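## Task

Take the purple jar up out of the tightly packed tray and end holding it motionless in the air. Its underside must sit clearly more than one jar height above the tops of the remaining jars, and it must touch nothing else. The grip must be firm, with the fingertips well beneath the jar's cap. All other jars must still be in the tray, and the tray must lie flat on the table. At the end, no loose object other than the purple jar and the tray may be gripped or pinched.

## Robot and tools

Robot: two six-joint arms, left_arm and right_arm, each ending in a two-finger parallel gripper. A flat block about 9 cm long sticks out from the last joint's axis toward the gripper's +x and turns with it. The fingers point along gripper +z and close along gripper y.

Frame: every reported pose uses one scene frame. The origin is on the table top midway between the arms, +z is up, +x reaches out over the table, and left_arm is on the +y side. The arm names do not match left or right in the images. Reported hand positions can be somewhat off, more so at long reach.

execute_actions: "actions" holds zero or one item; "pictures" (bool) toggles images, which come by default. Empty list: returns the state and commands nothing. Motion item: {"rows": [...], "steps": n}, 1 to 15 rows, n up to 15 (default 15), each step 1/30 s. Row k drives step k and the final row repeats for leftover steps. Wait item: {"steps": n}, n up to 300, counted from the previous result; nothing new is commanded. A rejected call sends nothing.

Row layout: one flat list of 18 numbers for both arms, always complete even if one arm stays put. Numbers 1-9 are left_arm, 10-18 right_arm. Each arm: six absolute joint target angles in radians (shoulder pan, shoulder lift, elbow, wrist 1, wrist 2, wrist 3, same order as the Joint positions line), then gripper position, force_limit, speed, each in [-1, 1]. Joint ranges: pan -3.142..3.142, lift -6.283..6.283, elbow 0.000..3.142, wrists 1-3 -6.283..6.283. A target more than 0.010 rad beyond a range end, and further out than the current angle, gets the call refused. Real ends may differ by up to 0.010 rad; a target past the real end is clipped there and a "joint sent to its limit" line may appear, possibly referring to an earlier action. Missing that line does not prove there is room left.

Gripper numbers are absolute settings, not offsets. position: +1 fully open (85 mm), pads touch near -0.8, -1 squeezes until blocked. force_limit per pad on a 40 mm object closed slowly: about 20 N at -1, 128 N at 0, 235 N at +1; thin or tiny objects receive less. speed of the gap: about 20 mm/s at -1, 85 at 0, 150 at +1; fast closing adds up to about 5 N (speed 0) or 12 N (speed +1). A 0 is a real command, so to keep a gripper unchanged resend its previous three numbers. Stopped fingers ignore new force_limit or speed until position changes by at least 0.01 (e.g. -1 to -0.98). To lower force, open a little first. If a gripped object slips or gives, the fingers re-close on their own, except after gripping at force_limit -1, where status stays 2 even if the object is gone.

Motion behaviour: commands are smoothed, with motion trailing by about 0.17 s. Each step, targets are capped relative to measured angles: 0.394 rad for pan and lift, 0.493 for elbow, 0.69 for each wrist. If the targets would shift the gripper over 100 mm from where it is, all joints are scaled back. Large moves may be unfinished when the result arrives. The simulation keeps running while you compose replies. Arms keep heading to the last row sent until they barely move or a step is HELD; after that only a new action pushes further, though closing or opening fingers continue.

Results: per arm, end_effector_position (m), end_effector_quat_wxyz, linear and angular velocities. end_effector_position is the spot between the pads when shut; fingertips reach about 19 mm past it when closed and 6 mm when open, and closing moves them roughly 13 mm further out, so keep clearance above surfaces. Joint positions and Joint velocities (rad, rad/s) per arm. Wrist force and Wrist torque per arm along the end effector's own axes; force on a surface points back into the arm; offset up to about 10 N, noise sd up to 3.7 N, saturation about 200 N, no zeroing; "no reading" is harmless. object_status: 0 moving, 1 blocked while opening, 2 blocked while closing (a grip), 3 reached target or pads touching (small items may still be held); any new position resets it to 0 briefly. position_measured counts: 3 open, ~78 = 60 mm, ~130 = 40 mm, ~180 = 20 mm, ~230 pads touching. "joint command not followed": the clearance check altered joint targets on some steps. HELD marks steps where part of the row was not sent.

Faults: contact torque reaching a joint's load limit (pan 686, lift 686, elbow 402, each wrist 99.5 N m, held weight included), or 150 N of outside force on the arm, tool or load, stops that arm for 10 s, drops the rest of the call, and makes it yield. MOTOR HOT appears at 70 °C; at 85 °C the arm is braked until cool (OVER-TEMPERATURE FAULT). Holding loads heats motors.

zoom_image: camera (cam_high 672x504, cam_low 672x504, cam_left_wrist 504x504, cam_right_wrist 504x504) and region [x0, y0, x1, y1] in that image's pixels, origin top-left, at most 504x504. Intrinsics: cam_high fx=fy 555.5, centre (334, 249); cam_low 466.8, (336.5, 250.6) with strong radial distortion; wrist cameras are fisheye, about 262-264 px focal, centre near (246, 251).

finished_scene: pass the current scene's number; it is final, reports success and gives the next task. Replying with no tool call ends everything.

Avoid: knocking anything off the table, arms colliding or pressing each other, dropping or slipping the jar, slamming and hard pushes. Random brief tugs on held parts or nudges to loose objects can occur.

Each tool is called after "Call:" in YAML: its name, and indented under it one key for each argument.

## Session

Call:
execute_actions:
  actions: []

Scene clock: 0.00 s of 4400.00 s.
left_arm: end_effector_position=(+1.0955, +0.9755, +0.2562) position_measured=3 object_status=3 end_effector_quat_wxyz=(-0.091, +0.724, -0.624, -0.282) end_effector_velocity=(-0.000, -0.001, -0.001) end_effector_angular_velocity=(-0.000, +0.001, -0.001) | right_arm: end_effector_position=(+1.1958, +0.0896, +0.1758) position_measured=3 object_status=3 end_effector_quat_wxyz=(-0.324, +0.858, -0.310, +0.250) end_effector_velocity=(+0.000, +0.000, +0.000) end_effector_angular_velocity=(+0.001, -0.000, +0.001)
Joint positions: left_arm=[-0.065 -1.07   1.638 -1.77  -1.085 -1.864] | right_arm=[ 0.173 -0.831  1.759 -3.324 -1.378 -2.056]
Joint velocities: left_arm=[-0.001  0.     0.    -0.    -0.     0.001] | right_arm=[ 0.     0.    -0.    -0.001  0.001  0.   ]
Motor temperatures (°C, as the motors report them): left_arm=[31 34 34 37 36 37] | right_arm=[34 32 33 37 36 36]
Wrist force (N, on the end effector, along its own x y z axes, offset not removed): no reading
Wrist torque (N m, same axes, about the end effector's origin, offset not removed): no reading

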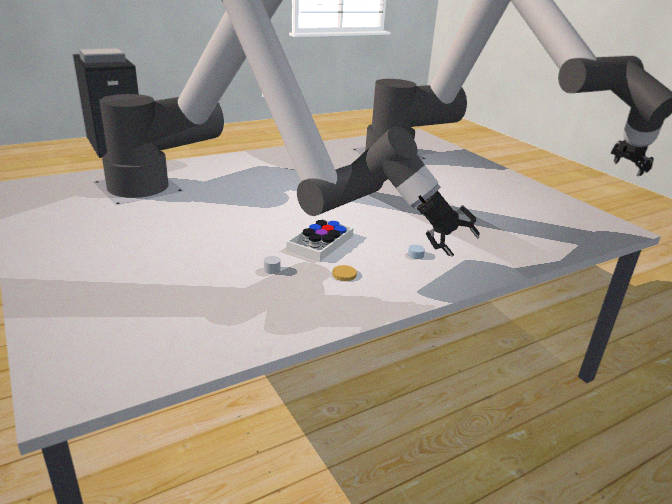

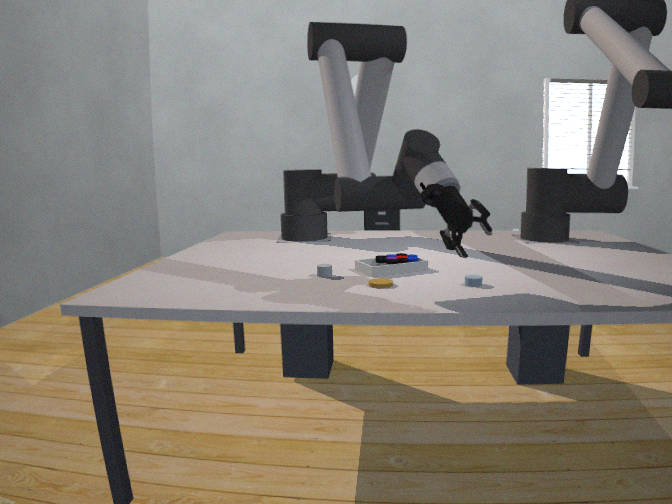

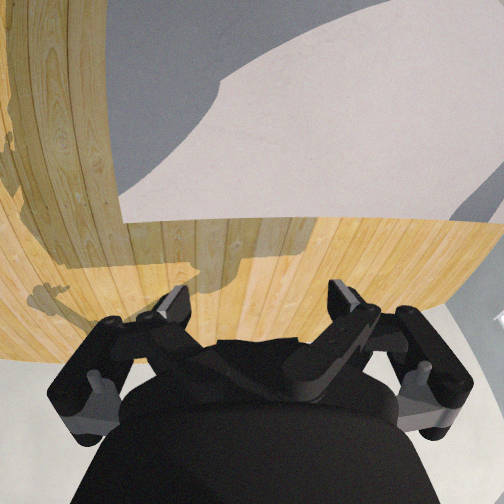

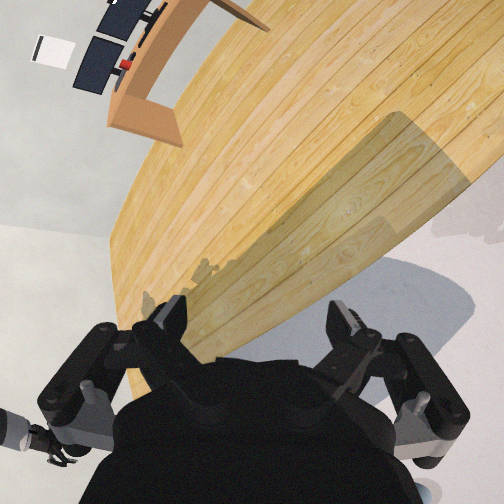

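Call:
zoom_image:
  camera: "cam_high"
  region: [270, 205, 370, 280]

Region (270, 205, 370, 280) of cam_high's 672x504 image, scaled by 5.040, with more detail than that image has; it fills the top 378 rows of this view, and the rest is white.

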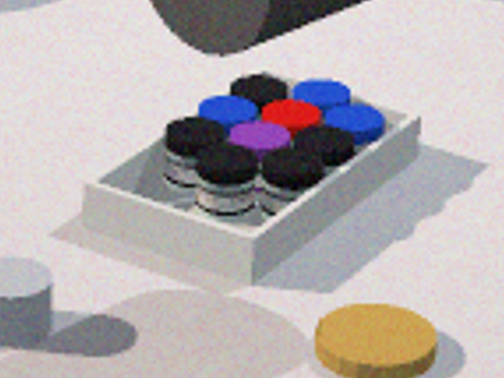

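Call:
execute_actions:
  actions:
    - {"rows":[[-0.065,-1.07,1.638,-1.77,-1.085,-1.864,1,0,0,0.172,-1.3337,2.1418,-2.3789,-1.571,-3.271,1,0,0]]}
  pictures: false

Call:
execute_actions:
  actions:
    - {"steps":40}

Scene clock: 13.07 s of 4400.00 s.
left_arm: end_effector_position=(+1.0957, +0.9755, +0.2563) position_measured=3 object_status=3 end_effector_quat_wxyz=(-0.091, +0.724, -0.623, -0.282) end_effector_velocity=(+0.001, +0.001, +0.002) end_effector_angular_velocity=(+0.000, -0.002, +0.001) | right_arm: end_effector_position=(+1.0171, -0.0028, +0.1884) position_measured=3 object_status=3 end_effector_quat_wxyz=(-0.151, +0.956, -0.171, +0.182) end_effector_velocity=(-0.430, -0.198, +0.020) end_effector_angular_velocity=(-0.795, +0.485, +0.834)
Joint positions: left_arm=[-0.065 -1.07   1.638 -1.77  -1.085 -1.864] | right_arm=[ 0.173 -1.063  1.949 -2.926 -1.476 -2.458]
Joint velocities: left_arm=[ 0.001 -0.001 -0.002 -0.     0.     0.001] | right_arm=[-0.001 -0.478  0.342  0.935 -0.169 -1.025]
Motor temperatures (°C, as the motors report them): left_arm=[31 34 34 37 36 37] | right_arm=[34 32 33 37 36 36]
Wrist force (N, on the end effector, along its own x y z axes, offset not removed): left_arm=[-9.6 5.1 4.5] | right_arm=[-0.3 2.4 1.1]
Wrist torque (N m, same axes, about the end effector's origin, offset not removed): left_arm=[1.79 1.45 0.29] | right_arm=[0.46 0.59 0.57]
Steps of this call (steps 1 to 90: nothing new was sent; then 9.57 s passed at rest; steps 91 to 105: all 15 steps of this action). Readings (joint positions | what the end effector reports):
91: left_arm=[-0.065 -1.070 1.638 -1.770 -1.085 -1.864] | right_arm=[0.173 -0.831 1.759 -3.324 -1.378 -2.056] | left_arm position_measured=3 object_status=3 | right_arm position_measured=3 object_status=3
92: left_arm=[-0.065 -1.070 1.638 -1.770 -1.085 -1.864] | right_arm=[0.173 -0.833 1.761 -3.322 -1.380 -2.058] | left_arm position_measured=3 object_status=3 | right_arm position_measured=3 object_status=3
94: left_arm=[-0.065 -1.070 1.638 -1.770 -1.085 -1.864] | right_arm=[0.173 -0.865 1.792 -3.280 -1.399 -2.100] | left_arm position_measured=3 object_status=3 | right_arm position_measured=3 object_status=3
98: left_arm=[-0.065 -1.070 1.638 -1.770 -1.085 -1.864] | right_arm=[0.173 -0.939 1.859 -3.151 -1.432 -2.230] | left_arm position_measured=3 object_status=3 | right_arm position_measured=3 object_status=3
105: the state above

Scene clock: 14.40 s of 4400.00 s.
left_arm: end_effector_position=(+1.0957, +0.9754, +0.2564) position_measured=3 object_status=3 end_effector_quat_wxyz=(-0.091, +0.724, -0.623, -0.282) end_effector_velocity=(-0.001, -0.000, -0.001) end_effector_angular_velocity=(+0.000, +0.001, -0.000) | right_arm: end_effector_position=(+0.7288, -0.1290, +0.1999) position_measured=3 object_status=3 end_effector_quat_wxyz=(+0.000, +0.976, +0.216, +0.000) end_effector_velocity=(-0.002, -0.000, -0.001) end_effector_angular_velocity=(-0.001, +0.003, +0.003)
Joint positions: left_arm=[-0.065 -1.07   1.638 -1.77  -1.085 -1.864] | right_arm=[ 0.172 -1.334  2.142 -2.379 -1.571 -3.271]
Joint velocities: left_arm=[-0.     0.001  0.001  0.     0.    -0.   ] | right_arm=[ 0.    -0.001  0.001  0.002  0.    -0.003]
Motor temperatures (°C, as the motors report them): left_arm=[31 34 34 37 36 37] | right_arm=[34 32 33 37 36 36]
Wrist force (N, on the end effector, along its own x y z axes, offset not removed): left_arm=[-8.4 1.6 5.1] | right_arm=[-0.2 4.8 3.9]
Wrist torque (N m, same axes, about the end effector's origin, offset not removed): left_arm=[1.08 1.35 0.36] | right_arm=[1.04 0.52 0.62]
Steps of this call (steps 1 to 40: the robot went on to your last target). Readings (joint positions | what the end effector reports):
1: left_arm=[-0.065 -1.070 1.638 -1.770 -1.085 -1.864] | right_arm=[0.173 -1.079 1.961 -2.894 -1.482 -2.493] | left_arm position_measured=3 object_status=3 | right_arm position_measured=3 object_status=3
2: left_arm=[-0.065 -1.070 1.638 -1.770 -1.085 -1.864] | right_arm=[0.173 -1.095 1.972 -2.864 -1.488 -2.530] | left_arm position_measured=3 object_status=3 | right_arm position_measured=3 object_status=3
4: left_arm=[-0.065 -1.070 1.638 -1.770 -1.085 -1.864] | right_arm=[0.172 -1.125 1.993 -2.804 -1.498 -2.607] | left_arm position_measured=3 object_status=3 | right_arm position_measured=3 object_status=3
8: left_arm=[-0.065 -1.070 1.638 -1.770 -1.085 -1.864] | right_arm=[0.172 -1.183 2.035 -2.689 -1.519 -2.778] | left_arm position_measured=3 object_status=3 | right_arm position_measured=3 object_status=3
40: the state above

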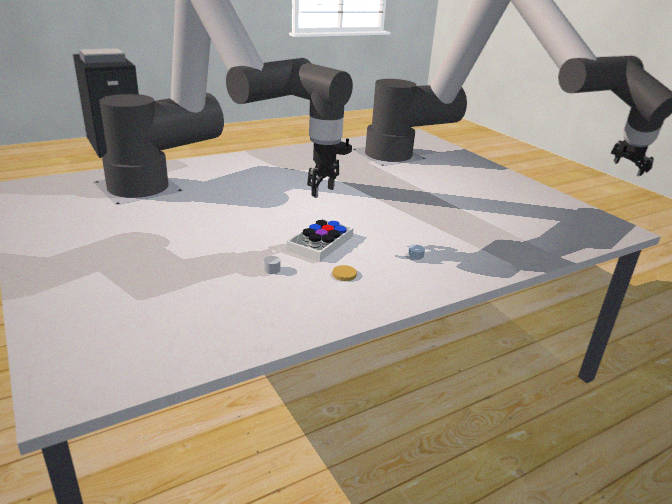

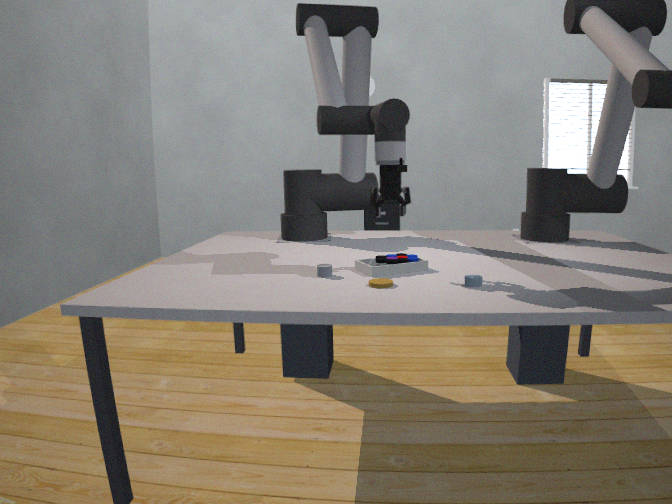

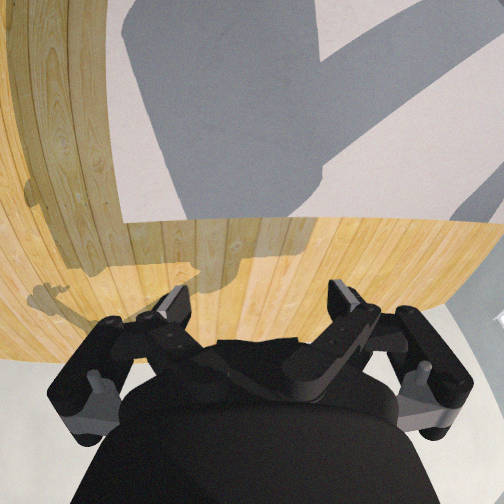

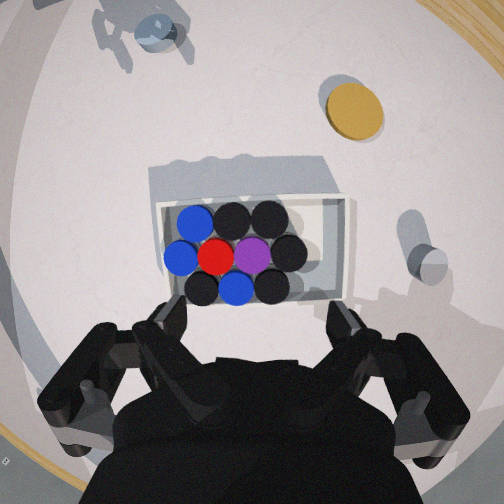

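Call:
execute_actions:
  actions:
    - {"rows":[[-0.065,-1.07,1.638,-1.77,-1.085,-1.864,1,0,0,0.1767,-1.2095,2.19,-2.5513,-1.571,-3.31,0.2,0,0.5]]}
  pictures: false

Call:
execute_actions:
  actions:
    - {"steps":12}

Call:
zoom_image:
  camera: "cam_low"
  region: [345, 215, 445, 290]

Scene clock: 24.93 s of 4400.00 s.
left_arm: end_effector_position=(+1.0957, +0.9754, +0.2564) position_measured=3 object_status=3 end_effector_quat_wxyz=(-0.091, +0.724, -0.623, -0.282) end_effector_velocity=(-0.000, -0.000, +0.000) end_effector_angular_velocity=(+0.000, +0.000, -0.000) | right_arm: end_effector_position=(+0.7306, -0.1243, +0.0940) position_measured=102 object_status=0 end_effector_quat_wxyz=(+0.000, +0.972, +0.236, -0.000) end_effector_velocity=(+0.001, +0.002, -0.034) end_effector_angular_velocity=(+0.002, -0.005, +0.012)
Joint positions: left_arm=[-0.065 -1.07   1.638 -1.77  -1.085 -1.864] | right_arm=[ 0.176 -1.215  2.188 -2.544 -1.571 -3.309]
Joint velocities: left_arm=[-0.    -0.     0.001 -0.     0.    -0.   ] | right_arm=[ 0.002  0.04   0.014 -0.059  0.    -0.01 ]
Motor temperatures (°C, as the motors report them): left_arm=[31 34 34 37 36 37] | right_arm=[34 32 33 37 36 36]
Wrist force (N, on the end effector, along its own x y z axes, offset not removed): left_arm=[-12.5 3.9 5.3] | right_arm=[0.2 4.3 0.9]
Wrist torque (N m, same axes, about the end effector's origin, offset not removed): left_arm=[1.44 2.07 0.25] | right_arm=[0.97 0.41 0.54]
Steps of this call (steps 1 to 15: the robot went on to your last target; steps 16 to 90: nothing new was sent; then 7.03 s passed at rest; steps 91 to 105: all 15 steps of this action). Readings (joint positions | what the end effector reports):
91: left_arm=[-0.065 -1.070 1.638 -1.770 -1.085 -1.864] | right_arm=[0.172 -1.334 2.142 -2.379 -1.571 -3.271] | left_arm position_measured=3 object_status=3 | right_arm position_measured=3 object_status=0
92: left_arm=[-0.065 -1.070 1.638 -1.770 -1.085 -1.864] | right_arm=[0.172 -1.332 2.144 -2.381 -1.571 -3.273] | left_arm position_measured=3 object_status=3 | right_arm position_measured=3 object_status=0
94: left_arm=[-0.065 -1.070 1.638 -1.770 -1.085 -1.864] | right_arm=[0.174 -1.300 2.158 -2.419 -1.571 -3.285] | left_arm position_measured=3 object_status=3 | right_arm position_measured=13 object_status=0
98: left_arm=[-0.065 -1.070 1.638 -1.770 -1.085 -1.864] | right_arm=[0.175 -1.242 2.179 -2.503 -1.571 -3.301] | left_arm position_measured=3 object_status=3 | right_arm position_measured=51 object_status=0
105: the state above

Scene clock: 25.33 s of 4400.00 s.
left_arm: end_effector_position=(+1.0957, +0.9754, +0.2564) position_measured=3 object_status=3 end_effector_quat_wxyz=(-0.091, +0.724, -0.623, -0.282) end_effector_velocity=(+0.000, -0.000, +0.000) end_effector_angular_velocity=(-0.000, -0.000, -0.000) | right_arm: end_effector_position=(+0.7308, -0.1241, +0.0900) position_measured=104 object_status=3 end_effector_quat_wxyz=(+0.000, +0.971, +0.237, +0.000) end_effector_velocity=(-0.000, -0.000, -0.002) end_effector_angular_velocity=(-0.001, +0.000, -0.000)
Joint positions: left_arm=[-0.065 -1.07   1.638 -1.77  -1.085 -1.864] | right_arm=[ 0.177 -1.21   2.19  -2.551 -1.571 -3.31 ]
Joint velocities: left_arm=[-0.  0. -0. -0. -0. -0.] | right_arm=[ 0.     0.002  0.001 -0.002 -0.001  0.   ]
Motor temperatures (°C, as the motors report them): left_arm=[31 34 34 37 36 37] | right_arm=[34 32 33 37 36 36]
Wrist force (N, on the end effector, along its own x y z axes, offset not removed): left_arm=[-10.5 2.1 5.9] | right_arm=[-2.7 0.5 0.7]
Wrist torque (N m, same axes, about the end effector's origin, offset not removed): left_arm=[1.11 1.73 0.36] | right_arm=[0.23 0.90 0.59]
Steps of this call (steps 1 to 12: the robot went on to your last target). Readings (joint positions | what the end effector reports):
1: left_arm=[-0.065 -1.070 1.638 -1.770 -1.085 -1.864] | right_arm=[0.177 -1.213 2.189 -2.545 -1.571 -3.309] | left_arm position_measured=3 object_status=3 | right_arm position_measured=103 object_status=0
2: left_arm=[-0.065 -1.070 1.638 -1.770 -1.085 -1.864] | right_arm=[0.177 -1.213 2.189 -2.547 -1.571 -3.309] | left_arm position_measured=3 object_status=3 | right_arm position_measured=103 object_status=0
4: left_arm=[-0.065 -1.070 1.638 -1.770 -1.085 -1.864] | right_arm=[0.177 -1.211 2.189 -2.549 -1.571 -3.309] | left_arm position_measured=3 object_status=3 | right_arm position_measured=104 object_status=0
8: left_arm=[-0.065 -1.070 1.638 -1.770 -1.085 -1.864] | right_arm=[0.177 -1.210 2.190 -2.550 -1.571 -3.310] | left_arm position_measured=3 object_status=3 | right_arm position_measured=104 object_status=0
12: the state above

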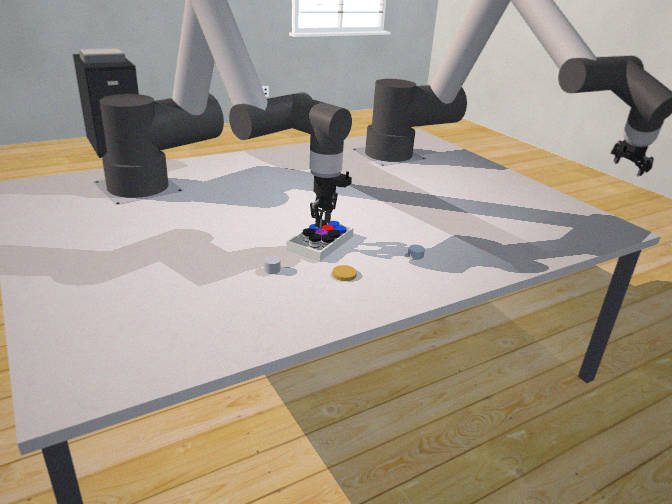

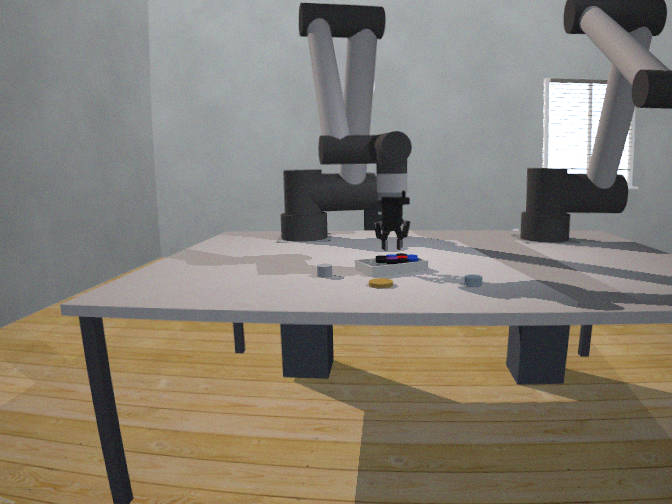

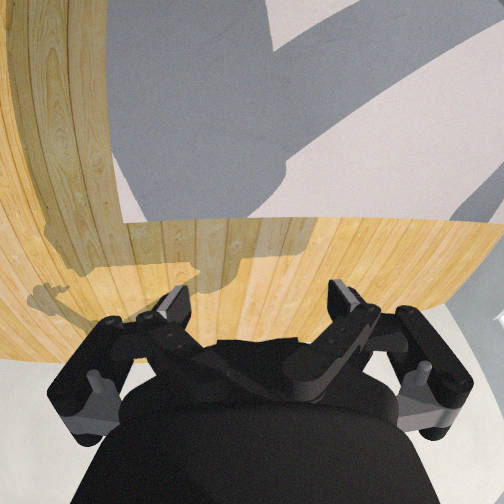

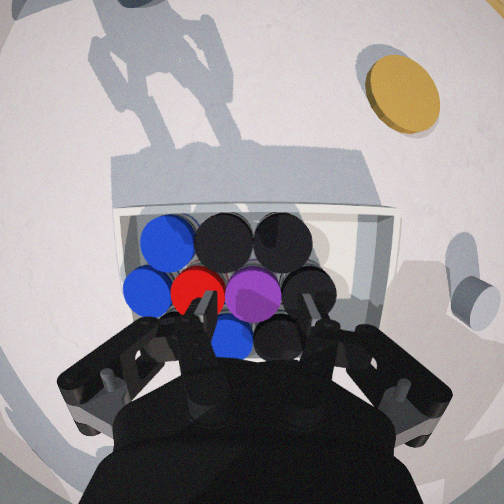

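Region (345, 215, 445, 290) of cam_low's 672x504 image, scaled by 5.040, with more detail than that image has; it fills the top 378 rows of this view, and the rest is white.

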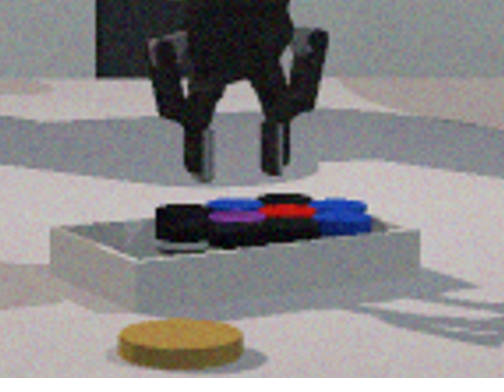

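Call:
execute_actions:
  actions:
    - {"rows":[[-0.065,-1.07,1.638,-1.77,-1.085,-1.864,1,0,0,0.18,-1.1891,2.1964,-2.5781,-1.571,-3.2866,-0.55,0,0.5]]}
  pictures: false

Call:
execute_actions:
  actions:
    - {"rows":[[-0.065,-1.07,1.638,-1.77,-1.085,-1.864,1,0,0,0.18,-1.1879,2.1968,-2.5797,-1.571,-3.2866,-0.55,0,0.5]],"steps":12}

Call:
zoom_image:
  camera: "cam_low"
  region: [365, 230, 425, 275]

Scene clock: 35.37 s of 4400.00 s.
left_arm: end_effector_position=(+1.0957, +0.9754, +0.2564) position_measured=3 object_status=3 end_effector_quat_wxyz=(-0.091, +0.724, -0.623, -0.282) end_effector_velocity=(+0.000, -0.001, -0.000) end_effector_angular_velocity=(-0.000, +0.000, -0.000) | right_arm: end_effector_position=(+0.7293, -0.1216, +0.0733) position_measured=198 object_status=0 end_effector_quat_wxyz=(+0.000, +0.974, +0.228, -0.000) end_effector_velocity=(-0.000, +0.000, -0.004) end_effector_angular_velocity=(-0.001, -0.000, -0.005)
Joint positions: left_arm=[-0.065 -1.07   1.638 -1.77  -1.085 -1.864] | right_arm=[ 0.18  -1.19   2.196 -2.577 -1.571 -3.287]
Joint velocities: left_arm=[-0.001  0.001 -0.     0.    -0.    -0.   ] | right_arm=[ 0.001  0.005  0.001 -0.006 -0.001  0.006]
Motor temperatures (°C, as the motors report them): left_arm=[31 34 34 37 36 37] | right_arm=[34 32 33 37 36 36]
Wrist force (N, on the end effector, along its own x y z axes, offset not removed): left_arm=[-6.4 7.9 2.5] | right_arm=[-0.1 0.9 0.9]
Wrist torque (N m, same axes, about the end effector's origin, offset not removed): left_arm=[2.25 0.82 0.33] | right_arm=[0.22 0.59 0.59]
Steps of this call (steps 1 to 15: the robot went on to your last target; steps 16 to 90: nothing new was sent; then 6.53 s passed at rest; steps 91 to 105: all 15 steps of this action). Readings (joint positions | what the end effector reports):
91: left_arm=[-0.065 -1.070 1.638 -1.770 -1.085 -1.864] | right_arm=[0.177 -1.209 2.190 -2.551 -1.571 -3.310] | left_arm position_measured=3 object_status=3 | right_arm position_measured=104 object_status=0
92: left_arm=[-0.065 -1.070 1.638 -1.770 -1.085 -1.864] | right_arm=[0.177 -1.208 2.190 -2.553 -1.571 -3.309] | left_arm position_measured=3 object_status=3 | right_arm position_measured=104 object_status=0
94: left_arm=[-0.065 -1.070 1.638 -1.770 -1.085 -1.864] | right_arm=[0.178 -1.201 2.193 -2.562 -1.571 -3.301] | left_arm position_measured=3 object_status=3 | right_arm position_measured=114 object_status=0
98: left_arm=[-0.065 -1.070 1.638 -1.770 -1.085 -1.864] | right_arm=[0.179 -1.193 2.195 -2.572 -1.571 -3.292] | left_arm position_measured=3 object_status=3 | right_arm position_measured=152 object_status=0
105: the state above

Scene clock: 35.77 s of 4400.00 s.
left_arm: end_effector_position=(+1.0957, +0.9754, +0.2564) position_measured=3 object_status=3 end_effector_quat_wxyz=(-0.091, +0.724, -0.623, -0.282) end_effector_velocity=(+0.001, +0.001, +0.002) end_effector_angular_velocity=(+0.000, -0.002, +0.001) | right_arm: end_effector_position=(+0.7292, -0.1215, +0.0718) position_measured=199 object_status=3 end_effector_quat_wxyz=(+0.000, +0.974, +0.227, +0.000) end_effector_velocity=(-0.000, -0.000, -0.001) end_effector_angular_velocity=(-0.001, +0.002, +0.001)
Joint positions: left_arm=[-0.065 -1.07   1.638 -1.77  -1.085 -1.864] | right_arm=[ 0.18  -1.188  2.197 -2.58  -1.571 -3.287]
Joint velocities: left_arm=[ 0.001 -0.    -0.002 -0.     0.    -0.   ] | right_arm=[-0.     0.001  0.     0.001 -0.    -0.001]
Motor temperatures (°C, as the motors report them): left_arm=[31 34 34 37 36 37] | right_arm=[34 32 33 37 36 36]
Wrist force (N, on the end effector, along its own x y z axes, offset not removed): left_arm=[-7.4 3.5 3.7] | right_arm=[-1.0 0.4 1.1]
Wrist torque (N m, same axes, about the end effector's origin, offset not removed): left_arm=[1.43 1.17 0.27] | right_arm=[0.29 0.67 0.52]
Steps of this call (steps 1 to 12: all 12 steps of this action). Readings (joint positions | what the end effector reports):
1: left_arm=[-0.065 -1.070 1.638 -1.770 -1.085 -1.864] | right_arm=[0.180 -1.190 2.196 -2.577 -1.571 -3.287] | left_arm position_measured=3 object_status=3 | right_arm position_measured=198 object_status=0
2: left_arm=[-0.065 -1.070 1.638 -1.770 -1.085 -1.864] | right_arm=[0.180 -1.189 2.196 -2.578 -1.571 -3.287] | left_arm position_measured=3 object_status=3 | right_arm position_measured=198 object_status=0
4: left_arm=[-0.065 -1.070 1.638 -1.770 -1.085 -1.864] | right_arm=[0.180 -1.189 2.196 -2.578 -1.571 -3.287] | left_arm position_measured=3 object_status=3 | right_arm position_measured=199 object_status=0
8: left_arm=[-0.065 -1.070 1.638 -1.770 -1.085 -1.864] | right_arm=[0.180 -1.188 2.197 -2.579 -1.571 -3.287] | left_arm position_measured=3 object_status=3 | right_arm position_measured=199 object_status=3
12: the state above

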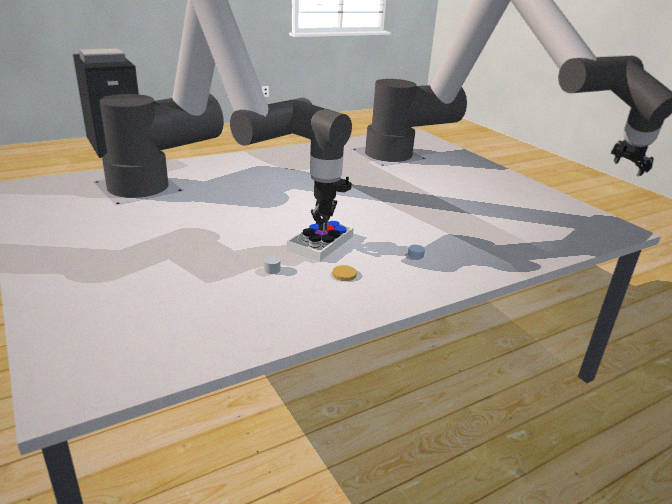

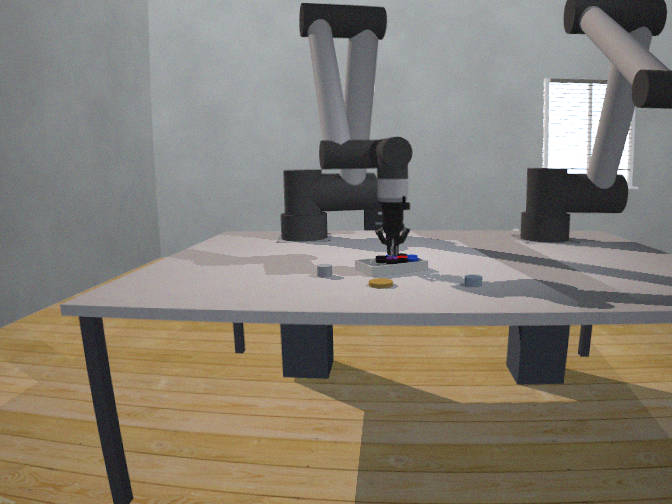

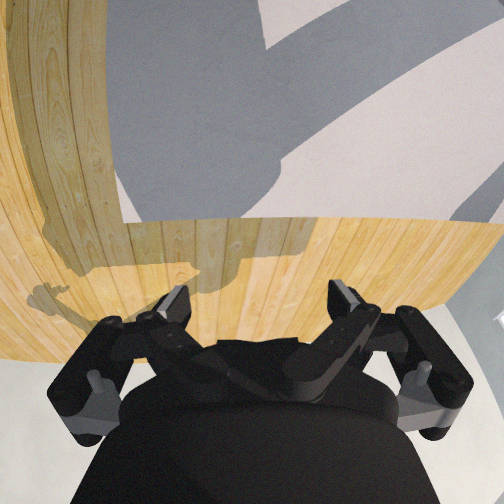

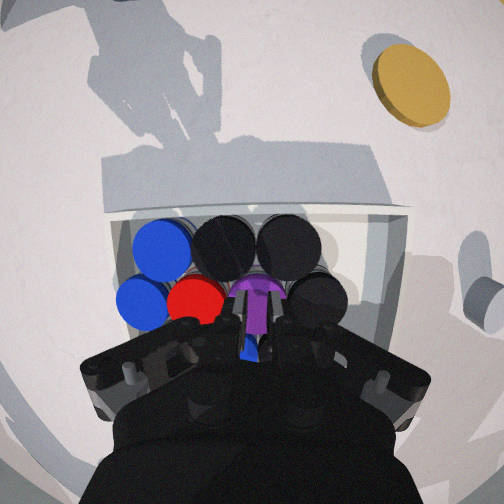

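Region (365, 230, 425, 275) of cam_low's 672x504 image, scaled by 8.400, with more detail than that image has; it fills the top 378 rows of this view, and the rest is white.

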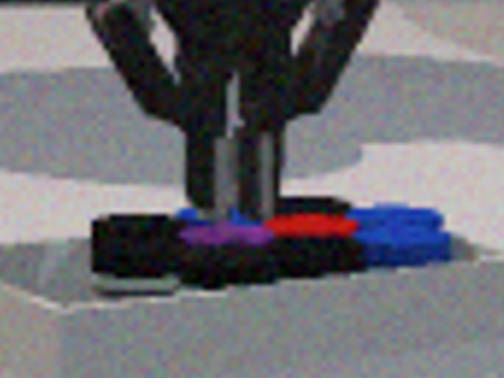

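Still a few mm above. Down 2 mm.

Call:
execute_actions:
  actions:
    - {"rows":[[-0.065,-1.07,1.638,-1.77,-1.085,-1.864,1,0,0,0.18,-1.1855,2.1975,-2.5828,-1.571,-3.2866,-0.55,0,0.5]],"steps":12}
  pictures: false

Scene clock: 38.57 s of 4400.00 s.
left_arm: end_effector_position=(+1.0957, +0.9754, +0.2564) position_measured=3 object_status=3 end_effector_quat_wxyz=(-0.091, +0.724, -0.623, -0.282) end_effector_velocity=(+0.001, -0.000, +0.000) end_effector_angular_velocity=(+0.000, -0.000, -0.001) | right_arm: end_effector_position=(+0.7292, -0.1215, +0.0699) position_measured=199 object_status=3 end_effector_quat_wxyz=(+0.000, +0.974, +0.227, +0.000) end_effector_velocity=(+0.001, -0.001, -0.000) end_effector_angular_velocity=(-0.002, -0.002, +0.001)
Joint positions: left_arm=[-0.065 -1.07   1.638 -1.77  -1.085 -1.864] | right_arm=[ 0.18  -1.186  2.197 -2.583 -1.571 -3.287]
Joint velocities: left_arm=[-0.     0.    -0.001  0.     0.     0.001] | right_arm=[-0.     0.001 -0.001 -0.002 -0.003 -0.001]
Motor temperatures (°C, as the motors report them): left_arm=[31 34 34 37 36 37] | right_arm=[34 32 33 37 36 36]
Wrist force (N, on the end effector, along its own x y z axes, offset not removed): left_arm=[-7.8 3.6 2.7] | right_arm=[-0.6 2.1 -0.5]
Wrist torque (N m, same axes, about the end effector's origin, offset not removed): left_arm=[1.44 1.15 0.35] | right_arm=[0.45 0.59 0.61]
Steps of this call (steps 1 to 15: the robot went on to your last target; steps 16 to 72: nothing new was sent; steps 73 to 84: all 12 steps of this action). Readings (joint positions | what the end effector reports):
73: left_arm=[-0.065 -1.070 1.638 -1.770 -1.085 -1.864] | right_arm=[0.180 -1.188 2.197 -2.580 -1.571 -3.287] | left_arm position_measured=3 object_status=3 | right_arm position_measured=199 object_status=3
74: left_arm=[-0.065 -1.070 1.638 -1.770 -1.085 -1.864] | right_arm=[0.180 -1.188 2.197 -2.580 -1.571 -3.287] | left_arm position_measured=3 object_status=3 | right_arm position_measured=199 object_status=3
76: left_arm=[-0.065 -1.070 1.638 -1.770 -1.085 -1.864] | right_arm=[0.180 -1.187 2.197 -2.581 -1.571 -3.287] | left_arm position_measured=3 object_status=3 | right_arm position_measured=199 object_status=3
80: left_arm=[-0.065 -1.070 1.638 -1.770 -1.085 -1.864] | right_arm=[0.180 -1.186 2.197 -2.582 -1.571 -3.287] | left_arm position_measured=3 object_status=3 | right_arm position_measured=199 object_status=3
84: the state above

Call:
execute_actions:
  actions:
    - {"rows":[[-0.065,-1.07,1.638,-1.77,-1.085,-1.864,1,0,0,0.18,-1.1839,2.198,-2.5849,-1.571,-3.2866,-0.55,0,0.5]],"steps":14}
  pictures: false

Scene clock: 41.43 s of 4400.00 s.
left_arm: end_effector_position=(+1.0957, +0.9754, +0.2564) position_measured=3 object_status=3 end_effector_quat_wxyz=(-0.091, +0.724, -0.623, -0.282) end_effector_velocity=(+0.001, -0.000, +0.002) end_effector_angular_velocity=(+0.000, -0.002, -0.000) | right_arm: end_effector_position=(+0.7292, -0.1215, +0.0685) position_measured=199 object_status=3 end_effector_quat_wxyz=(+0.000, +0.974, +0.227, +0.000) end_effector_velocity=(+0.001, +0.000, +0.000) end_effector_angular_velocity=(+0.000, -0.000, +0.001)
Joint positions: left_arm=[-0.065 -1.07   1.638 -1.77  -1.085 -1.864] | right_arm=[ 0.18  -1.184  2.198 -2.585 -1.571 -3.287]
Joint velocities: left_arm=[-0.    -0.    -0.002  0.     0.    -0.   ] | right_arm=[-0.     0.001 -0.002  0.001  0.    -0.001]
Motor temperatures (°C, as the motors report them): left_arm=[31 34 34 37 36 37] | right_arm=[34 32 33 37 36 36]
Wrist force (N, on the end effector, along its own x y z axes, offset not removed): left_arm=[-5.0 5.2 3.8] | right_arm=[1.5 1.7 -0.3]
Wrist torque (N m, same axes, about the end effector's origin, offset not removed): left_arm=[1.69 0.59 0.21] | right_arm=[0.39 0.06 0.52]
Steps of this call (steps 1 to 15: the robot went on to your last target; steps 16 to 72: nothing new was sent; steps 73 to 86: all 14 steps of this action). Readings (joint positions | what the end effector reports):
73: left_arm=[-0.065 -1.070 1.638 -1.770 -1.085 -1.864] | right_arm=[0.180 -1.185 2.198 -2.583 -1.571 -3.287] | left_arm position_measured=3 object_status=3 | right_arm position_measured=199 object_status=3
74: left_arm=[-0.065 -1.070 1.638 -1.770 -1.085 -1.864] | right_arm=[0.180 -1.185 2.198 -2.583 -1.571 -3.287] | left_arm position_measured=3 object_status=3 | right_arm position_measured=199 object_status=3
76: left_arm=[-0.065 -1.070 1.638 -1.770 -1.085 -1.864] | right_arm=[0.180 -1.185 2.198 -2.584 -1.571 -3.287] | left_arm position_measured=3 object_status=3 | right_arm position_measured=199 object_status=3
80: left_arm=[-0.065 -1.070 1.638 -1.770 -1.085 -1.864] | right_arm=[0.180 -1.184 2.198 -2.584 -1.571 -3.287] | left_arm position_measured=3 object_status=3 | right_arm position_measured=199 object_status=3
86: the state above

Call:
execute_actions:
  actions:
    - {"rows":[[-0.065,-1.07,1.638,-1.77,-1.085,-1.864,1,0,0,0.18,-1.1824,2.1984,-2.5868,-1.571,-3.2866,-0.55,0,0.5]],"steps":14}
  pictures: false

Scene clock: 44.50 s of 4400.00 s.
left_arm: end_effector_position=(+1.0957, +0.9754, +0.2564) position_measured=3 object_status=3 end_effector_quat_wxyz=(-0.091, +0.724, -0.623, -0.282) end_effector_velocity=(-0.001, +0.002, -0.000) end_effector_angular_velocity=(+0.000, +0.001, +0.002) | right_arm: end_effector_position=(+0.7292, -0.1215, +0.0673) position_measured=199 object_status=3 end_effector_quat_wxyz=(+0.000, +0.974, +0.227, +0.000) end_effector_velocity=(-0.001, -0.000, -0.001) end_effector_angular_velocity=(+0.001, +0.002, +0.002)
Joint positions: left_arm=[-0.065 -1.07   1.638 -1.77  -1.085 -1.864] | right_arm=[ 0.18  -1.182  2.198 -2.587 -1.571 -3.287]
Joint velocities: left_arm=[ 0.002 -0.     0.001 -0.     0.    -0.   ] | right_arm=[-0.     0.     0.001 -0.     0.001 -0.002]
Motor temperatures (°C, as the motors report them): left_arm=[31 34 34 37 36 37] | right_arm=[34 32 33 37 36 36]
Wrist force (N, on the end effector, along its own x y z axes, offset not removed): left_arm=[-13.9 1.5 3.3] | right_arm=[0.1 3.0 0.3]
Wrist torque (N m, same axes, about the end effector's origin, offset not removed): left_arm=[1.00 2.41 0.25] | right_arm=[0.57 0.55 0.57]
Steps of this call (steps 1 to 15: the robot went on to your last target; steps 16 to 78: nothing new was sent; steps 79 to 92: all 14 steps of this action). Readings (joint positions | what the end effector reports):
79: left_arm=[-0.065 -1.070 1.638 -1.770 -1.085 -1.864] | right_arm=[0.180 -1.184 2.198 -2.585 -1.571 -3.287] | left_arm position_measured=3 object_status=3 | right_arm position_measured=199 object_status=3
80: left_arm=[-0.065 -1.070 1.638 -1.770 -1.085 -1.864] | right_arm=[0.180 -1.184 2.198 -2.585 -1.571 -3.287] | left_arm position_measured=3 object_status=3 | right_arm position_measured=199 object_status=3
82: left_arm=[-0.065 -1.070 1.638 -1.770 -1.085 -1.864] | right_arm=[0.180 -1.183 2.198 -2.586 -1.571 -3.287] | left_arm position_measured=3 object_status=3 | right_arm position_measured=199 object_status=3
86: left_arm=[-0.065 -1.070 1.638 -1.770 -1.085 -1.864] | right_arm=[0.180 -1.183 2.198 -2.586 -1.571 -3.287] | left_arm position_measured=3 object_status=3 | right_arm position_measured=199 object_status=3
92: the state above

Call:
execute_actions:
  actions:
    - {"rows":[[-0.065,-1.07,1.638,-1.77,-1.085,-1.864,1,0,0,0.18,-1.1809,2.1988,-2.5887,-1.571,-3.2866,-0.55,0,0.5]],"steps":14}
  pictures: false

Scene clock: 47.30 s of 4400.00 s.
left_arm: end_effector_position=(+1.0957, +0.9754, +0.2564) position_measured=3 object_status=3 end_effector_quat_wxyz=(-0.091, +0.724, -0.623, -0.282) end_effector_velocity=(+0.000, -0.002, -0.001) end_effector_angular_velocity=(-0.000, +0.001, -0.002) | right_arm: end_effector_position=(+0.7293, -0.1215, +0.0661) position_measured=199 object_status=3 end_effector_quat_wxyz=(+0.000, +0.974, +0.227, +0.000) end_effector_velocity=(+0.002, +0.000, +0.001) end_effector_angular_velocity=(-0.000, -0.002, -0.000)
Joint positions: left_arm=[-0.065 -1.07   1.638 -1.77  -1.085 -1.864] | right_arm=[ 0.18  -1.181  2.199 -2.589 -1.571 -3.287]
Joint velocities: left_arm=[-0.002  0.     0.     0.     0.     0.001] | right_arm=[-0.     0.001 -0.002 -0.    -0.001  0.   ]
Motor temperatures (°C, as the motors report them): left_arm=[31 34 34 37 36 37] | right_arm=[34 32 33 37 36 36]
Wrist force (N, on the end effector, along its own x y z axes, offset not removed): left_arm=[-7.6 8.7 5.7] | right_arm=[0.6 6.1 1.1]
Wrist torque (N m, same axes, about the end effector's origin, offset not removed): left_arm=[2.38 1.18 0.41] | right_arm=[1.29 0.25 0.60]
Steps of this call (steps 1 to 15: the robot went on to your last target; steps 16 to 70: nothing new was sent; steps 71 to 84: all 14 steps of this action). Readings (joint positions | what the end effector reports):
71: left_arm=[-0.065 -1.070 1.638 -1.770 -1.085 -1.864] | right_arm=[0.180 -1.182 2.198 -2.587 -1.571 -3.287] | left_arm position_measured=3 object_status=3 | right_arm position_measured=199 object_status=3
72: left_arm=[-0.065 -1.070 1.638 -1.770 -1.085 -1.864] | right_arm=[0.180 -1.182 2.198 -2.587 -1.571 -3.287] | left_arm position_measured=3 object_status=3 | right_arm position_measured=199 object_status=3
74: left_arm=[-0.065 -1.070 1.638 -1.770 -1.085 -1.864] | right_arm=[0.180 -1.182 2.199 -2.588 -1.571 -3.287] | left_arm position_measured=3 object_status=3 | right_arm position_measured=199 object_status=3
78: left_arm=[-0.065 -1.070 1.638 -1.770 -1.085 -1.864] | right_arm=[0.180 -1.181 2.199 -2.588 -1.571 -3.287] | left_arm position_measured=3 object_status=3 | right_arm position_measured=199 object_status=3
84: the state above

Call:
execute_actions:
  actions:
    - {"rows":[[-0.065,-1.07,1.638,-1.77,-1.085,-1.864,1,0,0,0.18,-1.1794,2.1992,-2.5906,-1.571,-3.2866,-0.55,0,0.5]],"steps":14}
  pictures: false

Scene clock: 49.93 s of 4400.00 s.
left_arm: end_effector_position=(+1.0957, +0.9754, +0.2564) position_measured=3 object_status=3 end_effector_quat_wxyz=(-0.091, +0.724, -0.623, -0.282) end_effector_velocity=(+0.001, -0.000, +0.000) end_effector_angular_velocity=(-0.000, -0.001, +0.000) | right_arm: end_effector_position=(+0.7293, -0.1215, +0.0648) position_measured=199 object_status=3 end_effector_quat_wxyz=(+0.000, +0.974, +0.227, +0.000) end_effector_velocity=(-0.000, -0.000, -0.001) end_effector_angular_velocity=(-0.000, +0.001, -0.002)
Joint positions: left_arm=[-0.065 -1.07   1.638 -1.77  -1.085 -1.864] | right_arm=[ 0.18  -1.179  2.199 -2.591 -1.571 -3.287]
Joint velocities: left_arm=[-0.     0.    -0.001 -0.    -0.001 -0.   ] | right_arm=[-0.     0.     0.     0.    -0.     0.002]
Motor temperatures (°C, as the motors report them): left_arm=[31 34 34 37 36 37] | right_arm=[34 32 33 37 36 36]
Wrist force (N, on the end effector, along its own x y z axes, offset not removed): left_arm=[-4.1 4.4 5.3] | right_arm=[-1.2 0.6 2.7]
Wrist torque (N m, same axes, about the end effector's origin, offset not removed): left_arm=[1.70 0.50 0.33] | right_arm=[0.22 0.69 0.60]
Steps of this call (steps 1 to 15: the robot went on to your last target; steps 16 to 65: nothing new was sent; steps 66 to 79: all 14 steps of this action). Readings (joint positions | what the end effector reports):
66: left_arm=[-0.065 -1.070 1.638 -1.770 -1.085 -1.864] | right_arm=[0.180 -1.181 2.199 -2.589 -1.571 -3.287] | left_arm position_measured=3 object_status=3 | right_arm position_measured=199 object_status=3
67: left_arm=[-0.065 -1.070 1.638 -1.770 -1.085 -1.864] | right_arm=[0.180 -1.181 2.199 -2.589 -1.571 -3.287] | left_arm position_measured=3 object_status=3 | right_arm position_measured=199 object_status=3
69: left_arm=[-0.065 -1.070 1.638 -1.770 -1.085 -1.864] | right_arm=[0.180 -1.180 2.199 -2.589 -1.571 -3.287] | left_arm position_measured=3 object_status=3 | right_arm position_measured=199 object_status=3
73: left_arm=[-0.065 -1.070 1.638 -1.770 -1.085 -1.864] | right_arm=[0.180 -1.180 2.199 -2.590 -1.571 -3.287] | left_arm position_measured=3 object_status=3 | right_arm position_measured=199 object_status=3
79: the state above

Call:
execute_actions:
  actions:
    - {"rows":[[-0.065,-1.07,1.638,-1.77,-1.085,-1.864,1,0,0,0.18,-1.1779,2.1996,-2.5925,-1.571,-3.2866,-0.55,0,0.5]],"steps":14}

Scene clock: 52.17 s of 4400.00 s.
left_arm: end_effector_position=(+1.0957, +0.9754, +0.2564) position_measured=3 object_status=3 end_effector_quat_wxyz=(-0.091, +0.724, -0.623, -0.282) end_effector_velocity=(+0.002, -0.001, +0.001) end_effector_angular_velocity=(-0.000, -0.002, -0.001) | right_arm: end_effector_position=(+0.7294, -0.1215, +0.0638) position_measured=199 object_status=3 end_effector_quat_wxyz=(+0.000, +0.974, +0.227, +0.000) end_effector_velocity=(+0.000, +0.001, -0.000) end_effector_angular_velocity=(+0.001, +0.001, +0.001)
Joint positions: left_arm=[-0.065 -1.07   1.638 -1.77  -1.085 -1.864] | right_arm=[ 0.18  -1.178  2.199 -2.592 -1.571 -3.287]
Joint velocities: left_arm=[-0.001  0.    -0.002 -0.    -0.    -0.   ] | right_arm=[ 0.     0.    -0.001  0.001  0.001 -0.001]
Motor temperatures (°C, as the motors report them): left_arm=[31 34 34 37 36 37] | right_arm=[34 32 33 37 36 36]
Wrist force (N, on the end effector, along its own x y z axes, offset not removed): left_arm=[-10.8 3.3 1.9] | right_arm=[-3.8 2.9 -31.6]
Wrist torque (N m, same axes, about the end effector's origin, offset not removed): left_arm=[1.25 1.82 0.21] | right_arm=[0.87 0.52 0.61]
Steps of this call (steps 1 to 15: the robot went on to your last target; steps 16 to 53: nothing new was sent; steps 54 to 67: all 14 steps of this action). Readings (joint positions | what the end effector reports):
54: left_arm=[-0.065 -1.070 1.638 -1.770 -1.085 -1.864] | right_arm=[0.180 -1.179 2.199 -2.591 -1.571 -3.287] | left_arm position_measured=3 object_status=3 | right_arm position_measured=199 object_status=3
55: left_arm=[-0.065 -1.070 1.638 -1.770 -1.085 -1.864] | right_arm=[0.180 -1.179 2.199 -2.591 -1.571 -3.287] | left_arm position_measured=3 object_status=3 | right_arm position_measured=199 object_status=3
57: left_arm=[-0.065 -1.070 1.638 -1.770 -1.085 -1.864] | right_arm=[0.180 -1.179 2.199 -2.591 -1.571 -3.287] | left_arm position_measured=3 object_status=3 | right_arm position_measured=199 object_status=3
61: left_arm=[-0.065 -1.070 1.638 -1.770 -1.085 -1.864] | right_arm=[0.180 -1.178 2.199 -2.592 -1.571 -3.287] | left_arm position_measured=3 object_status=3 | right_arm position_measured=199 object_status=3
67: the state above

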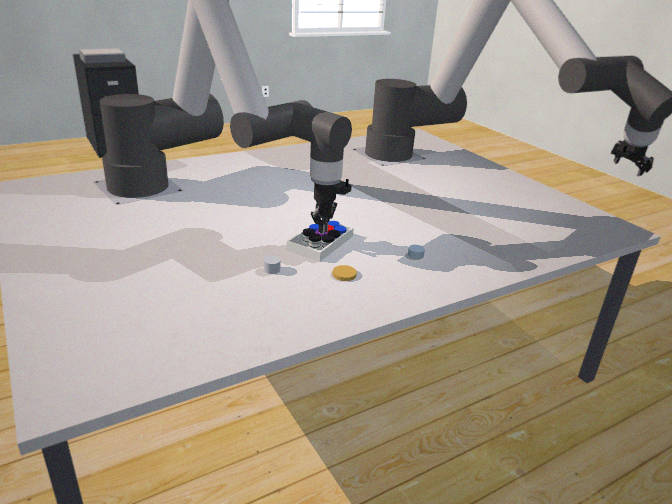

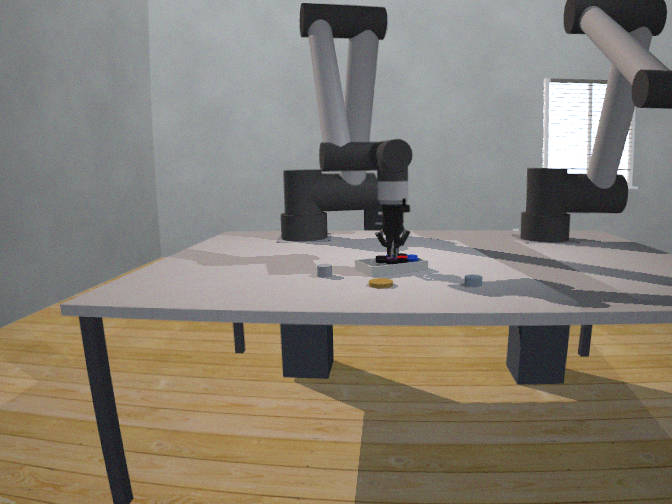

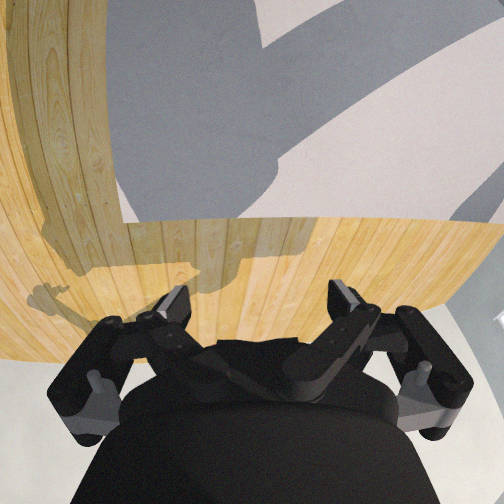

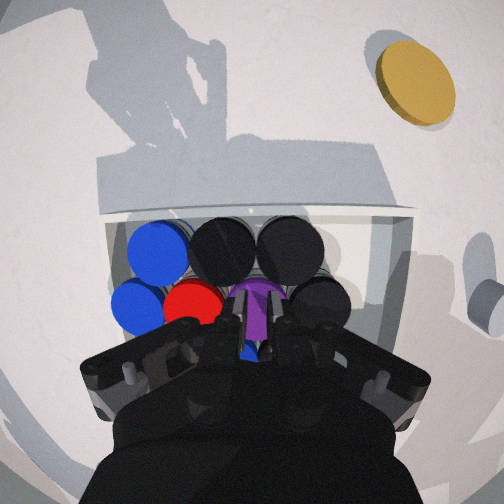

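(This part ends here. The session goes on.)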